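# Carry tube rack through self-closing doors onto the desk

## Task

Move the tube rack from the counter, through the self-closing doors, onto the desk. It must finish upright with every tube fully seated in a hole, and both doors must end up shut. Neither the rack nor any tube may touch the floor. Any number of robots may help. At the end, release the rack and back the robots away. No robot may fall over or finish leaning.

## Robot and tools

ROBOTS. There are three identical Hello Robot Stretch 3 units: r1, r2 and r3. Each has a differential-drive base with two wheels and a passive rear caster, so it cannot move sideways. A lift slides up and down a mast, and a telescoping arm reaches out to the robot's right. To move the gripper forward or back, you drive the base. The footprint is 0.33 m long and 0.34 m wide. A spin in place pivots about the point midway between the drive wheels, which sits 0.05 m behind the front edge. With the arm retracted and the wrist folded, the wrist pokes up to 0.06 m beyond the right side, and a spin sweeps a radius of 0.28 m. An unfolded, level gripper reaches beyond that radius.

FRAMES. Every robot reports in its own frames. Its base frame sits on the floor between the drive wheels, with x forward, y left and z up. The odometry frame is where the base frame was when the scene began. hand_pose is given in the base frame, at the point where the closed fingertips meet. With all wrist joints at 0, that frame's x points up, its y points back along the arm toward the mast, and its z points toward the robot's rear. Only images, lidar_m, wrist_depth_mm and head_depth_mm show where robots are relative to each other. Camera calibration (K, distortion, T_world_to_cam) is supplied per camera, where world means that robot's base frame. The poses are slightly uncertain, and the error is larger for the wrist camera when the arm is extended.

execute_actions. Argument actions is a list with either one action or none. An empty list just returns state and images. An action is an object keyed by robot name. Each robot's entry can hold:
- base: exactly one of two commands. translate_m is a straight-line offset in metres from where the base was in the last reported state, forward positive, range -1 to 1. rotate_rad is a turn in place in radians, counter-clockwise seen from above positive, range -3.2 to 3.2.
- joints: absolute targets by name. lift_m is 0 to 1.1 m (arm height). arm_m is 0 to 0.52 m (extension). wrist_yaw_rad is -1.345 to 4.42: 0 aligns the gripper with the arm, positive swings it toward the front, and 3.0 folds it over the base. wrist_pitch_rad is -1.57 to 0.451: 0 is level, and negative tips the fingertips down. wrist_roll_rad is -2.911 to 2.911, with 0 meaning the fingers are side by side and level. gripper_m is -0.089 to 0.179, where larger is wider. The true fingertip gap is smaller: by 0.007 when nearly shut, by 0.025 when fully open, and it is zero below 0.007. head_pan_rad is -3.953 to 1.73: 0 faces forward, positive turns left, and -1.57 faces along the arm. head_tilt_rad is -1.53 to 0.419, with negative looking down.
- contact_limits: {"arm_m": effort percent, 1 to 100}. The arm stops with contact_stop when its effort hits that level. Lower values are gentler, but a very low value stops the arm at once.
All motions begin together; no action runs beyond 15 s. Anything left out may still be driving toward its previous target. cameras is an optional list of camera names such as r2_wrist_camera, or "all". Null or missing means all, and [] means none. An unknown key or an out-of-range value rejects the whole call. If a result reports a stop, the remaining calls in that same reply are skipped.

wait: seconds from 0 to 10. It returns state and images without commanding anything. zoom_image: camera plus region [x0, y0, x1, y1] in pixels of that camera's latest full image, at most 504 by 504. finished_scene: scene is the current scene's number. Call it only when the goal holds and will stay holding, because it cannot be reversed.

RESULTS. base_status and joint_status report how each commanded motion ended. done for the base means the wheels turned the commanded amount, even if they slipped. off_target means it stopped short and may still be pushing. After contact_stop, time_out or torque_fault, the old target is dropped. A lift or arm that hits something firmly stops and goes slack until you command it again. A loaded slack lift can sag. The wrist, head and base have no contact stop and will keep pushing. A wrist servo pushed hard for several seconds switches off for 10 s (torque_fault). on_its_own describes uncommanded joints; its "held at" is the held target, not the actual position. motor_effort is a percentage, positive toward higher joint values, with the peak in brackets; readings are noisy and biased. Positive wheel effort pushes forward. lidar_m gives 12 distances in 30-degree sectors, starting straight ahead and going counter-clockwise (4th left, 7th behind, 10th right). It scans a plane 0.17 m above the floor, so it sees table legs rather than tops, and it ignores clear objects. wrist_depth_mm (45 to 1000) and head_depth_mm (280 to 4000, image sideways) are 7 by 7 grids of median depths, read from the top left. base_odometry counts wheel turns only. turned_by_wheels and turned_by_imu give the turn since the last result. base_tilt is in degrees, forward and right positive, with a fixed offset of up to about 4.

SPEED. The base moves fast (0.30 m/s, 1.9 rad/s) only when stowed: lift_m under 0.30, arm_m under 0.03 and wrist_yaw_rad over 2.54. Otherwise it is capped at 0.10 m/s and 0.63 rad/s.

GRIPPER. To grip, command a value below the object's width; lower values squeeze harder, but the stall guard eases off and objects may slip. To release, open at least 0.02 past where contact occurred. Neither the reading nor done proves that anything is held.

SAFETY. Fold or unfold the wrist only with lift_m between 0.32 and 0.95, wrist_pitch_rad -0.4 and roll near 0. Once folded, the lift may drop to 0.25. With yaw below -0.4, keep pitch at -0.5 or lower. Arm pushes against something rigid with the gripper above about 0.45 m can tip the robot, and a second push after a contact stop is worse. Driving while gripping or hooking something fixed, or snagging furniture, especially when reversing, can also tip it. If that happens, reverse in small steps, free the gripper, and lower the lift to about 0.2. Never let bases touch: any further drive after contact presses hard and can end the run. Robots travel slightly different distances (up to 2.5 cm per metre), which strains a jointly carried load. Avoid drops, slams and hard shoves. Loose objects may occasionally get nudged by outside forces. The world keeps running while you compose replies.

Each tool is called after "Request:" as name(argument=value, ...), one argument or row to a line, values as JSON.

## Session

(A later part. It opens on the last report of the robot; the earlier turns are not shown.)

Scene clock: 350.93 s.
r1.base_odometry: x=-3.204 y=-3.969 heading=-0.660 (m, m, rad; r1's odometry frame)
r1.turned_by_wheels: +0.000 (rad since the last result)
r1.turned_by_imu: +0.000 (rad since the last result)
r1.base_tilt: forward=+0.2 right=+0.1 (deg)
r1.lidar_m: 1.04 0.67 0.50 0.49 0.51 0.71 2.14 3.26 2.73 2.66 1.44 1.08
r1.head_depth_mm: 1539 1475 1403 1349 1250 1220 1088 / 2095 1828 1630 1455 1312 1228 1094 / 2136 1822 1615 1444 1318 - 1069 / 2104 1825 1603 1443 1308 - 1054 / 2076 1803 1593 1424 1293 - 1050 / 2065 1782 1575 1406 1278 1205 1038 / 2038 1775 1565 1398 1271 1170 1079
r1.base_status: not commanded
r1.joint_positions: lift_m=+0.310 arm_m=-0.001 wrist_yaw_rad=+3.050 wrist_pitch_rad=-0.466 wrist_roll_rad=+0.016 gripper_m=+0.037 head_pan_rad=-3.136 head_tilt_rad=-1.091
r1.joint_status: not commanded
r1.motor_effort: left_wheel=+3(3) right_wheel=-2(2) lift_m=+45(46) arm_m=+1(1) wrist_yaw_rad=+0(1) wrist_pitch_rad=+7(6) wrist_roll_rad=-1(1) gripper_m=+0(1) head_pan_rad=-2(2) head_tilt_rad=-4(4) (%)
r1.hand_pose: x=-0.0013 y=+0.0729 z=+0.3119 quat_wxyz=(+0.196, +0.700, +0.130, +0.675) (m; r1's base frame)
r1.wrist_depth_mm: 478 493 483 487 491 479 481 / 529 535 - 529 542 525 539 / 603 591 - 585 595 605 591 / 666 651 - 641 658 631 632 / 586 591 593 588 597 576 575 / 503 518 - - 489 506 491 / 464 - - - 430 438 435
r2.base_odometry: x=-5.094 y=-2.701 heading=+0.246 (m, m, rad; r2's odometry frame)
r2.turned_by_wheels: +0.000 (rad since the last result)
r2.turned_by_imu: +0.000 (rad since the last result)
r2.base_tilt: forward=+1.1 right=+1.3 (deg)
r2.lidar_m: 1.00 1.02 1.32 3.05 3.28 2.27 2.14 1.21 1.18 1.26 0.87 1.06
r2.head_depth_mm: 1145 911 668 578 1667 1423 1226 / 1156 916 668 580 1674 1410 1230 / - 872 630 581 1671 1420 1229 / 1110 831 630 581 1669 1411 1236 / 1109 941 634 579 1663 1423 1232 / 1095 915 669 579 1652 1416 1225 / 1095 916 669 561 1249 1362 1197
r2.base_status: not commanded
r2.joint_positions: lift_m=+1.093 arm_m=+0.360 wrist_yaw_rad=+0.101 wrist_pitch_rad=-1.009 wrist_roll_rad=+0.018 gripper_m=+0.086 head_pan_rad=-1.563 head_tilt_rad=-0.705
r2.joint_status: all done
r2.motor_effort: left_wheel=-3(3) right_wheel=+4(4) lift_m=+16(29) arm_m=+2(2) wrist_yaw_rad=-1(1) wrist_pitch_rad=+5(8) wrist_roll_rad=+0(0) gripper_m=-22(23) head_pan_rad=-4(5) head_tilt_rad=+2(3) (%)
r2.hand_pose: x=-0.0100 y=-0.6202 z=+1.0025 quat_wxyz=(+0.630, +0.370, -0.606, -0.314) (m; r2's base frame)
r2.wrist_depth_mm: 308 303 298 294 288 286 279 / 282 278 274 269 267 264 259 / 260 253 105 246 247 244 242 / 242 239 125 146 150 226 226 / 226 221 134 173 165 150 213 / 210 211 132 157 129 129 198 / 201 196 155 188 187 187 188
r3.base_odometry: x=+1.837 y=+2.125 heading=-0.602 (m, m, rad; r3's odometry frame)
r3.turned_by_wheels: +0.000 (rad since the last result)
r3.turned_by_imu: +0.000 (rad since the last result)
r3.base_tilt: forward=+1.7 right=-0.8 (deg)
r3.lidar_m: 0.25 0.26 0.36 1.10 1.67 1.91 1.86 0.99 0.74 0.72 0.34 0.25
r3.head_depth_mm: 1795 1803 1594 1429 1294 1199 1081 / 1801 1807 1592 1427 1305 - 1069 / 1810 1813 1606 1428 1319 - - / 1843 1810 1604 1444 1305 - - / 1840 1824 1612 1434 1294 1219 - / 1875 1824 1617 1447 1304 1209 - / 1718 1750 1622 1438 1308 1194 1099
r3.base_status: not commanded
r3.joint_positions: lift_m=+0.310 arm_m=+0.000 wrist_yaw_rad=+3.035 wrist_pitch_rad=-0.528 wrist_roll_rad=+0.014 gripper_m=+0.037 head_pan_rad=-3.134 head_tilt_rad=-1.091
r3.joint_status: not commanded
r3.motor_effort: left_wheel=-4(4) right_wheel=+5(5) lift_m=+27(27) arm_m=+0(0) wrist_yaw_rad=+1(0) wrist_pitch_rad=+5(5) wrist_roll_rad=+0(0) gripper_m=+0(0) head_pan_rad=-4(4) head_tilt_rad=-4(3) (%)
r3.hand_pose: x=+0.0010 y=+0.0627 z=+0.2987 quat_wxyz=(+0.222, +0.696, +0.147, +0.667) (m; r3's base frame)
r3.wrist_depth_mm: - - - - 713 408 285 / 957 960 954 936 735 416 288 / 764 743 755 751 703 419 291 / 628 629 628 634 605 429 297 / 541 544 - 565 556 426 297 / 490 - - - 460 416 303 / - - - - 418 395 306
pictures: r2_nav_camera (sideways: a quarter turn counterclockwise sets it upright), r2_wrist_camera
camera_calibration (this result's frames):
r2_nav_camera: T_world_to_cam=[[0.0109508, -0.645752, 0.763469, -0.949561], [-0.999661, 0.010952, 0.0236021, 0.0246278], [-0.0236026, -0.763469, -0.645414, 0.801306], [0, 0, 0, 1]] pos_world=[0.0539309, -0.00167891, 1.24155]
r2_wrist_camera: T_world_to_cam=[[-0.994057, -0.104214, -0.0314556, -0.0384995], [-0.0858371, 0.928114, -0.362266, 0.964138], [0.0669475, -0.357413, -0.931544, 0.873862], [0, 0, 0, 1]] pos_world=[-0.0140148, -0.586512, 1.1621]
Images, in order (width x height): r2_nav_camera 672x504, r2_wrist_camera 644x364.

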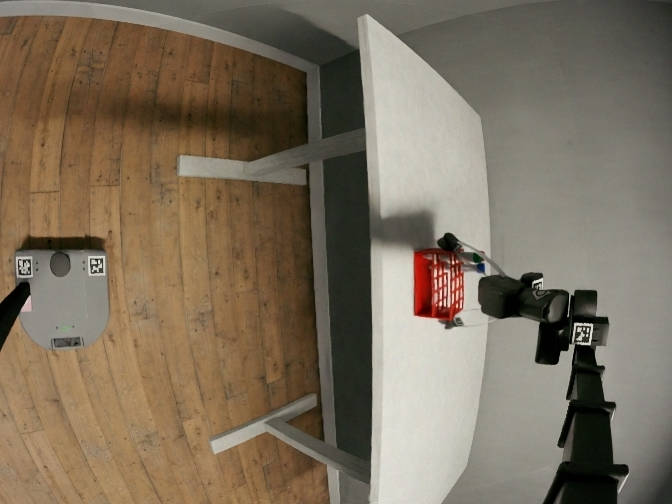

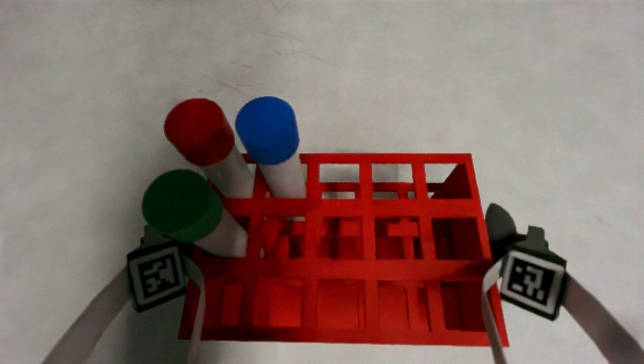

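Request:
execute_actions(
  actions=[
    {"r2":{"joints":{"gripper_m":0.179,"lift_m":1.089}}},
  ],
  cameras=["r2_wrist_camera"],
)

Request:
execute_actions(
  actions=[
    {"r2":{"joints":{"arm_m":0.005,"lift_m":1.099}}},
  ],
  cameras=[],
)

Request:
execute_actions(
  actions=[
    {"r2":{"joints":{"wrist_yaw_rad":1.5,"head_tilt_rad":-0.5},"base":{"translate_m":-0.1}}},
  ],
  cameras=["r2_head_camera"],
)

Scene clock: 358.93 s.
r1.base_odometry: x=-3.204 y=-3.969 heading=-0.660 (m, m, rad; r1's odometry frame)
r1.turned_by_wheels: +0.000 (rad since the last result)
r1.turned_by_imu: +0.002 (rad since the last result)
r1.base_tilt: forward=+0.2 right=+0.1 (deg)
r1.lidar_m: 1.04 0.67 0.50 0.48 0.51 0.71 2.14 3.25 2.74 2.66 1.44 1.07
r1.head_depth_mm: 1544 1484 1414 1347 1245 1224 1086 / 2094 1825 1631 1459 1314 1229 1092 / 2148 1840 1617 1445 1321 - 1070 / 2099 1815 1601 1430 1311 - 1055 / 2074 1796 1583 1422 1288 - 1047 / 2052 1779 1575 1409 1273 1194 1036 / 2040 1768 1565 1403 1264 1169 1076
r1.base_status: not commanded
r1.joint_positions: lift_m=+0.310 arm_m=-0.001 wrist_yaw_rad=+3.050 wrist_pitch_rad=-0.466 wrist_roll_rad=+0.016 gripper_m=+0.037 head_pan_rad=-3.136 head_tilt_rad=-1.091
r1.joint_status: not commanded
r1.motor_effort: left_wheel=+3(3) right_wheel=-2(1) lift_m=+46(46) arm_m=+0(1) wrist_yaw_rad=+1(1) wrist_pitch_rad=+6(6) wrist_roll_rad=-1(1) gripper_m=-1(1) head_pan_rad=-2(2) head_tilt_rad=-4(5) (%)
r1.hand_pose: x=-0.0013 y=+0.0729 z=+0.3119 quat_wxyz=(+0.196, +0.700, +0.130, +0.675) (m; r1's base frame)
r1.wrist_depth_mm: 487 485 482 484 480 479 483 / 535 551 - 533 536 530 544 / 598 595 - 599 587 592 586 / 647 665 - 639 637 644 635 / 585 580 588 578 600 579 575 / 514 516 - - 482 494 496 / 456 - - - 438 435 433
r2.base_odometry: x=-5.094 y=-2.701 heading=+0.246 (m, m, rad; r2's odometry frame)
r2.turned_by_wheels: +0.000 (rad since the last result)
r2.turned_by_imu: +0.000 (rad since the last result)
r2.base_tilt: forward=+1.1 right=+1.4 (deg)
r2.lidar_m: 1.00 1.02 1.32 3.05 3.28 2.27 2.14 1.21 1.19 1.26 0.87 1.06
r2.head_depth_mm: 1150 912 668 578 1673 1421 1234 / 1155 915 669 579 1661 1410 1233 / - 830 635 579 1674 1407 1231 / 1112 825 615 580 1659 1421 1230 / 1103 918 630 578 1681 1419 1231 / 1097 915 669 580 1673 1424 1237 / 1084 916 669 562 1245 1355 1200
r2.base_status: not commanded
r2.joint_positions: lift_m=+1.089 arm_m=+0.360 wrist_yaw_rad=+0.101 wrist_pitch_rad=-1.010 wrist_roll_rad=+0.018 gripper_m=+0.179 head_pan_rad=-1.563 head_tilt_rad=-0.705
r2.joint_status: all done
r2.motor_effort: left_wheel=-2(2) right_wheel=+4(4) lift_m=+16(16) arm_m=+3(2) wrist_yaw_rad=-1(1) wrist_pitch_rad=+5(6) wrist_roll_rad=+0(0) gripper_m=+0(97) head_pan_rad=-5(5) head_tilt_rad=+2(4) (%)
r2.hand_pose: x=-0.0100 y=-0.6201 z=+0.9984 quat_wxyz=(+0.630, +0.370, -0.606, -0.314) (m; r2's base frame)
r2.wrist_depth_mm: 304 298 291 288 283 281 278 / 276 271 269 264 264 259 255 / 254 250 104 242 243 242 237 / 238 236 129 145 149 224 221 / 220 213 134 173 166 206 210 / 209 202 133 158 130 136 - / 194 194 158 186 165 182 183
r3.base_odometry: x=+1.837 y=+2.125 heading=-0.602 (m, m, rad; r3's odometry frame)
r3.turned_by_wheels: +0.000 (rad since the last result)
r3.turned_by_imu: +0.001 (rad since the last result)
r3.base_tilt: forward=+1.6 right=-0.8 (deg)
r3.lidar_m: 0.25 0.26 0.36 1.10 1.67 1.91 1.85 0.99 0.74 0.72 0.34 0.25
r3.head_depth_mm: 1795 1792 1599 1430 1296 1200 1079 / 1801 1810 1592 1435 1302 - 1071 / 1826 1797 1590 1431 1316 - - / 1832 1818 1593 1444 1306 - - / 1842 1815 1609 1436 1303 1223 - / 1870 1819 1614 1435 1314 1213 - / 1724 1743 1612 1451 1303 1199 1104
r3.base_status: not commanded
r3.joint_positions: lift_m=+0.310 arm_m=+0.000 wrist_yaw_rad=+3.035 wrist_pitch_rad=-0.528 wrist_roll_rad=+0.014 gripper_m=+0.037 head_pan_rad=-3.134 head_tilt_rad=-1.091
r3.joint_status: not commanded
r3.motor_effort: left_wheel=-4(4) right_wheel=+4(6) lift_m=+27(27) arm_m=+0(0) wrist_yaw_rad=+1(0) wrist_pitch_rad=+5(5) wrist_roll_rad=+0(0) gripper_m=+0(0) head_pan_rad=-4(3) head_tilt_rad=-4(4) (%)
r3.hand_pose: x=+0.0010 y=+0.0627 z=+0.2987 quat_wxyz=(+0.222, +0.696, +0.147, +0.667) (m; r3's base frame)
r3.wrist_depth_mm: - - - - 713 408 285 / 935 940 924 947 733 413 289 / 758 759 746 756 694 423 290 / 634 626 626 633 612 426 295 / 545 541 - 559 555 424 298 / 485 - - - 458 417 302 / - - - - 421 395 306
pictures: r2_wrist_camera
camera_calibration (this result's frames):
r2_wrist_camera: T_world_to_cam=[[-0.99406, -0.104191, -0.0314585, -0.0386098], [-0.0858546, 0.928331, -0.361706, 0.962119], [0.0668901, -0.356856, -0.931761, 0.870701], [0, 0, 0, 1]] pos_world=[-0.0140194, -0.586472, 1.15807]
Images, in order (width x height): r2_wrist_camera 644x364.

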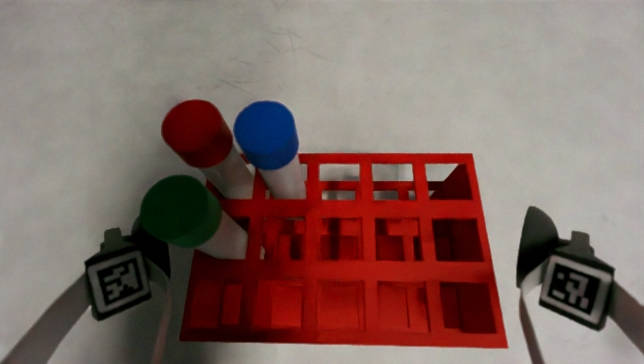

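Scene clock: 362.77 s.
r1.base_odometry: x=-3.204 y=-3.969 heading=-0.660 (m, m, rad; r1's odometry frame)
r1.turned_by_wheels: +0.000 (rad since the last result)
r1.turned_by_imu: +0.001 (rad since the last result)
r1.base_tilt: forward=+0.2 right=+0.1 (deg)
r1.lidar_m: 1.04 0.67 0.50 0.49 0.51 0.71 2.13 3.25 2.74 2.66 1.44 1.07
r1.head_depth_mm: 1540 1476 1409 1345 1249 1214 1087 / 2102 1825 1642 1454 1317 1227 1092 / 2125 1840 1607 1446 1324 - 1067 / 2117 1835 1600 1431 1317 - 1053 / 2075 1810 1582 1421 1288 - 1049 / 2055 1776 1579 1405 1275 1198 1037 / 2035 1771 1566 1401 1279 1168 1072
r1.base_status: not commanded
r1.joint_positions: lift_m=+0.310 arm_m=-0.001 wrist_yaw_rad=+3.050 wrist_pitch_rad=-0.466 wrist_roll_rad=+0.016 gripper_m=+0.037 head_pan_rad=-3.136 head_tilt_rad=-1.091
r1.joint_status: not commanded
r1.motor_effort: left_wheel=+3(3) right_wheel=-2(2) lift_m=+46(46) arm_m=+0(0) wrist_yaw_rad=+0(1) wrist_pitch_rad=+6(6) wrist_roll_rad=-1(0) gripper_m=+0(0) head_pan_rad=-2(3) head_tilt_rad=-4(4) (%)
r1.hand_pose: x=-0.0013 y=+0.0729 z=+0.3119 quat_wxyz=(+0.196, +0.700, +0.130, +0.675) (m; r1's base frame)
r1.wrist_depth_mm: 487 489 486 476 489 487 481 / 538 535 - 534 542 531 522 / 598 607 - 581 603 593 611 / 642 642 - 638 644 649 627 / 586 587 578 568 584 566 566 / 504 520 - - 486 502 494 / 453 - - - 436 434 432
r2.base_odometry: x=-5.094 y=-2.701 heading=+0.246 (m, m, rad; r2's odometry frame)
r2.turned_by_wheels: +0.000 (rad since the last result)
r2.turned_by_imu: +0.000 (rad since the last result)
r2.base_tilt: forward=+1.1 right=+1.3 (deg)
r2.lidar_m: 1.00 1.02 1.32 3.05 3.27 2.27 2.14 1.22 1.18 1.26 0.87 1.06
r2.head_depth_mm: - - - - - - 1228 / - - - - - - 1227 / - - - - - - 1228 / 1112 966 - 560 1592 1416 1229 / 1104 920 648 581 1589 1414 1227 / 1098 918 668 579 1733 1422 1231 / 1097 917 670 560 1225 1357 1205
r2.base_status: not commanded
r2.joint_positions: lift_m=+1.099 arm_m=+0.005 wrist_yaw_rad=+0.101 wrist_pitch_rad=-1.010 wrist_roll_rad=+0.018 gripper_m=+0.179 head_pan_rad=-1.563 head_tilt_rad=-0.705
r2.joint_status: all done
r2.motor_effort: left_wheel=-2(2) right_wheel=+4(4) lift_m=+33(34) arm_m=-3(3) wrist_yaw_rad=-1(1) wrist_pitch_rad=+5(6) wrist_roll_rad=+0(0) gripper_m=-1(0) head_pan_rad=-4(5) head_tilt_rad=+3(3) (%)
r2.hand_pose: x=-0.0100 y=-0.2657 z=+1.0075 quat_wxyz=(+0.630, +0.370, -0.606, -0.314) (m; r2's base frame)
r2.wrist_depth_mm: 321 317 312 304 298 296 291 / - - - - - - - / - - - - - - - / - - - - - - - / - - - - - - - / - - - - - - - / - - - - - - -
r3.base_odometry: x=+1.837 y=+2.125 heading=-0.602 (m, m, rad; r3's odometry frame)
r3.turned_by_wheels: +0.000 (rad since the last result)
r3.turned_by_imu: +0.001 (rad since the last result)
r3.base_tilt: forward=+1.7 right=-0.8 (deg)
r3.lidar_m: 0.25 0.26 0.36 1.10 1.67 1.91 1.85 0.99 0.74 0.72 0.34 0.25
r3.head_depth_mm: 1788 1800 1589 1435 1298 1204 1079 / 1793 1792 1597 1429 1299 - 1071 / 1811 1802 1596 1437 1317 - - / 1840 1819 1594 1440 1301 - - / 1856 1822 1607 1439 1302 1222 - / 1867 1826 1604 1446 1310 1213 - / 1725 1733 1628 1442 1313 1195 1105
r3.base_status: not commanded
r3.joint_positions: lift_m=+0.310 arm_m=+0.000 wrist_yaw_rad=+3.035 wrist_pitch_rad=-0.528 wrist_roll_rad=+0.014 gripper_m=+0.037 head_pan_rad=-3.134 head_tilt_rad=-1.091
r3.joint_status: not commanded
r3.motor_effort: left_wheel=-4(4) right_wheel=+6(6) lift_m=+27(27) arm_m=+0(0) wrist_yaw_rad=+0(0) wrist_pitch_rad=+5(5) wrist_roll_rad=+0(0) gripper_m=+0(0) head_pan_rad=-2(2) head_tilt_rad=-4(4) (%)
r3.hand_pose: x=+0.0010 y=+0.0627 z=+0.2987 quat_wxyz=(+0.222, +0.696, +0.147, +0.667) (m; r3's base frame)
r3.wrist_depth_mm: - - - - 715 408 285 / 940 951 934 937 722 414 288 / 758 758 759 754 698 418 291 / 632 624 636 638 602 430 292 / 539 541 - 566 554 421 297 / 485 - - - 464 422 301 / - - - - 416 397 306
pictures: none
No camera images: the call's "cameras" was empty. Leave "cameras" out to get every camera's image.

Scene clock: 364.73 s.
r1.base_odometry: x=-3.204 y=-3.969 heading=-0.660 (m, m, rad; r1's odometry frame)
r1.turned_by_wheels: +0.000 (rad since the last result)
r1.turned_by_imu: +0.000 (rad since the last result)
r1.base_tilt: forward=+0.2 right=+0.1 (deg)
r1.lidar_m: 1.04 0.67 0.50 0.48 0.51 0.71 2.13 3.23 2.74 2.66 1.44 1.07
r1.head_depth_mm: 1539 1475 1419 1344 1248 1219 1088 / 2097 1826 1620 1456 1312 1224 1092 / 2132 1836 1614 1439 1317 - 1072 / 2111 1813 1601 1432 1321 - 1054 / 2089 1799 1592 1421 1284 - 1048 / 2058 1778 1576 1409 1275 1196 1040 / 2046 1752 1559 1399 1263 1169 1074
r1.base_status: not commanded
r1.joint_positions: lift_m=+0.310 arm_m=-0.001 wrist_yaw_rad=+3.050 wrist_pitch_rad=-0.466 wrist_roll_rad=+0.016 gripper_m=+0.037 head_pan_rad=-3.136 head_tilt_rad=-1.091
r1.joint_status: not commanded
r1.motor_effort: left_wheel=+3(4) right_wheel=-2(2) lift_m=+46(46) arm_m=+1(1) wrist_yaw_rad=-1(0) wrist_pitch_rad=+6(6) wrist_roll_rad=+0(1) gripper_m=+0(1) head_pan_rad=-3(2) head_tilt_rad=-5(5) (%)
r1.hand_pose: x=-0.0013 y=+0.0729 z=+0.3119 quat_wxyz=(+0.196, +0.700, +0.130, +0.675) (m; r1's base frame)
r1.wrist_depth_mm: 480 484 485 482 480 485 490 / 531 536 - 528 534 543 534 / 600 586 - 584 592 595 592 / 654 644 - 643 655 636 627 / 592 583 574 580 602 574 579 / 507 514 - - 484 504 490 / 454 - - - 444 426 432
r2.base_odometry: x=-5.191 y=-2.725 heading=+0.246 (m, m, rad; r2's odometry frame)
r2.turned_by_wheels: +0.000 (rad since the last result)
r2.turned_by_imu: -0.001 (rad since the last result)
r2.base_tilt: forward=+1.1 right=+1.4 (deg)
r2.lidar_m: 1.10 1.12 1.55 3.35 3.12 2.17 2.04 1.96 1.12 1.27 0.91 1.17
r2.head_depth_mm: - - - - - - - / - - - - - - - / - - - - - - - / 1092 1186 1081 724 588 - - / 1090 1182 1077 660 588 - - / 1083 1172 1077 642 568 - 1349 / 1074 1163 1077 728 592 - -
r2.base_status: done
r2.joint_positions: lift_m=+1.099 arm_m=+0.005 wrist_yaw_rad=+1.498 wrist_pitch_rad=-1.010 wrist_roll_rad=+0.018 gripper_m=+0.179 head_pan_rad=-1.563 head_tilt_rad=-0.508
r2.joint_status: all done
r2.motor_effort: left_wheel=-1(7) right_wheel=+3(4) lift_m=+33(33) arm_m=-3(3) wrist_yaw_rad=+2(3) wrist_pitch_rad=+5(5) wrist_roll_rad=+0(0) gripper_m=-1(0) head_pan_rad=-5(5) head_tilt_rad=+4(20) (%)
r2.hand_pose: x=+0.0943 y=-0.1589 z=+1.0075 quat_wxyz=(+0.685, +0.673, -0.226, +0.165) (m; r2's base frame)
r2.wrist_depth_mm: - - - - - - - / - - - - - - - / - - - - - - - / - - - - - - - / - - - - - - - / - - - - - - - / - - - - - - -
r3.base_odometry: x=+1.837 y=+2.125 heading=-0.602 (m, m, rad; r3's odometry frame)
r3.turned_by_wheels: +0.000 (rad since the last result)
r3.turned_by_imu: +0.000 (rad since the last result)
r3.base_tilt: forward=+1.6 right=-0.7 (deg)
r3.lidar_m: 0.25 0.26 0.36 1.10 1.68 1.91 1.86 0.99 0.74 0.72 0.34 0.25
r3.head_depth_mm: 1787 1786 1605 1430 1291 1199 1079 / 1790 1808 1598 1432 1306 - 1072 / 1826 1810 1595 1440 1321 - - / 1840 1800 1608 1437 1302 - - / 1858 1827 1602 1445 1299 1230 - / 1859 1830 1614 1450 1305 1211 - / 1726 1749 1609 1455 1307 1198 1103
r3.base_status: not commanded
r3.joint_positions: lift_m=+0.310 arm_m=+0.000 wrist_yaw_rad=+3.035 wrist_pitch_rad=-0.528 wrist_roll_rad=+0.014 gripper_m=+0.037 head_pan_rad=-3.134 head_tilt_rad=-1.091
r3.joint_status: not commanded
r3.motor_effort: left_wheel=-4(4) right_wheel=+6(6) lift_m=+27(27) arm_m=+0(0) wrist_yaw_rad=+0(1) wrist_pitch_rad=+5(5) wrist_roll_rad=+0(0) gripper_m=+0(0) head_pan_rad=-3(4) head_tilt_rad=-3(3) (%)
r3.hand_pose: x=+0.0010 y=+0.0627 z=+0.2987 quat_wxyz=(+0.222, +0.696, +0.147, +0.667) (m; r3's base frame)
r3.wrist_depth_mm: - - - - 719 408 285 / 956 939 944 937 731 411 288 / 762 757 761 757 702 421 291 / 629 631 630 621 601 426 294 / 540 541 - 559 559 423 298 / 484 - - - 464 416 302 / - - - - 414 395 306
pictures: r2_head_camera (sideways: a quarter turn clockwise sets it upright)
camera_calibration (this result's frames):
r2_head_camera: T_world_to_cam=[[0.02256, 0.470067, -0.882343, 1.16917], [0.999528, -0.0289994, 0.0101068, -0.0192816], [-0.0208366, -0.882154, -0.470499, 0.56644], [0, 0, 0, 1]] pos_world=[0.00469868, -0.0504616, 1.29832]
Images, in order (width x height): r2_head_camera 896x504.

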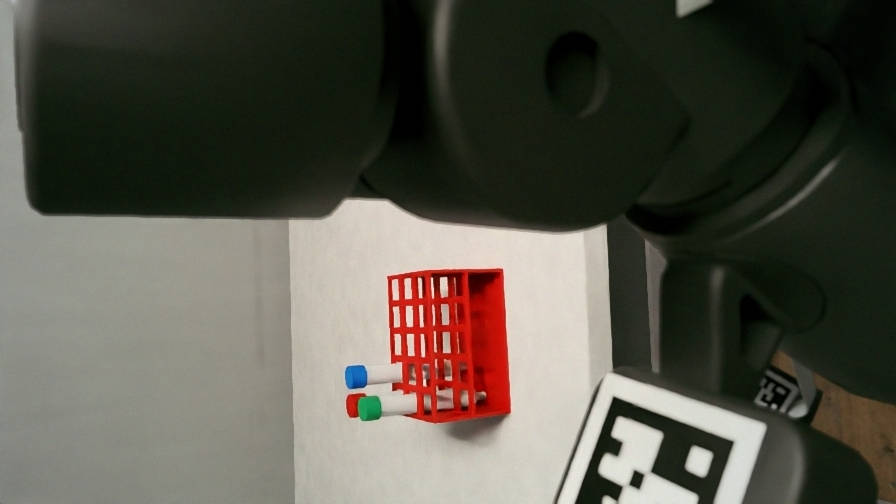

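Request:
finished_scene(
  scene=2,
)

The scene is finished: the task was done.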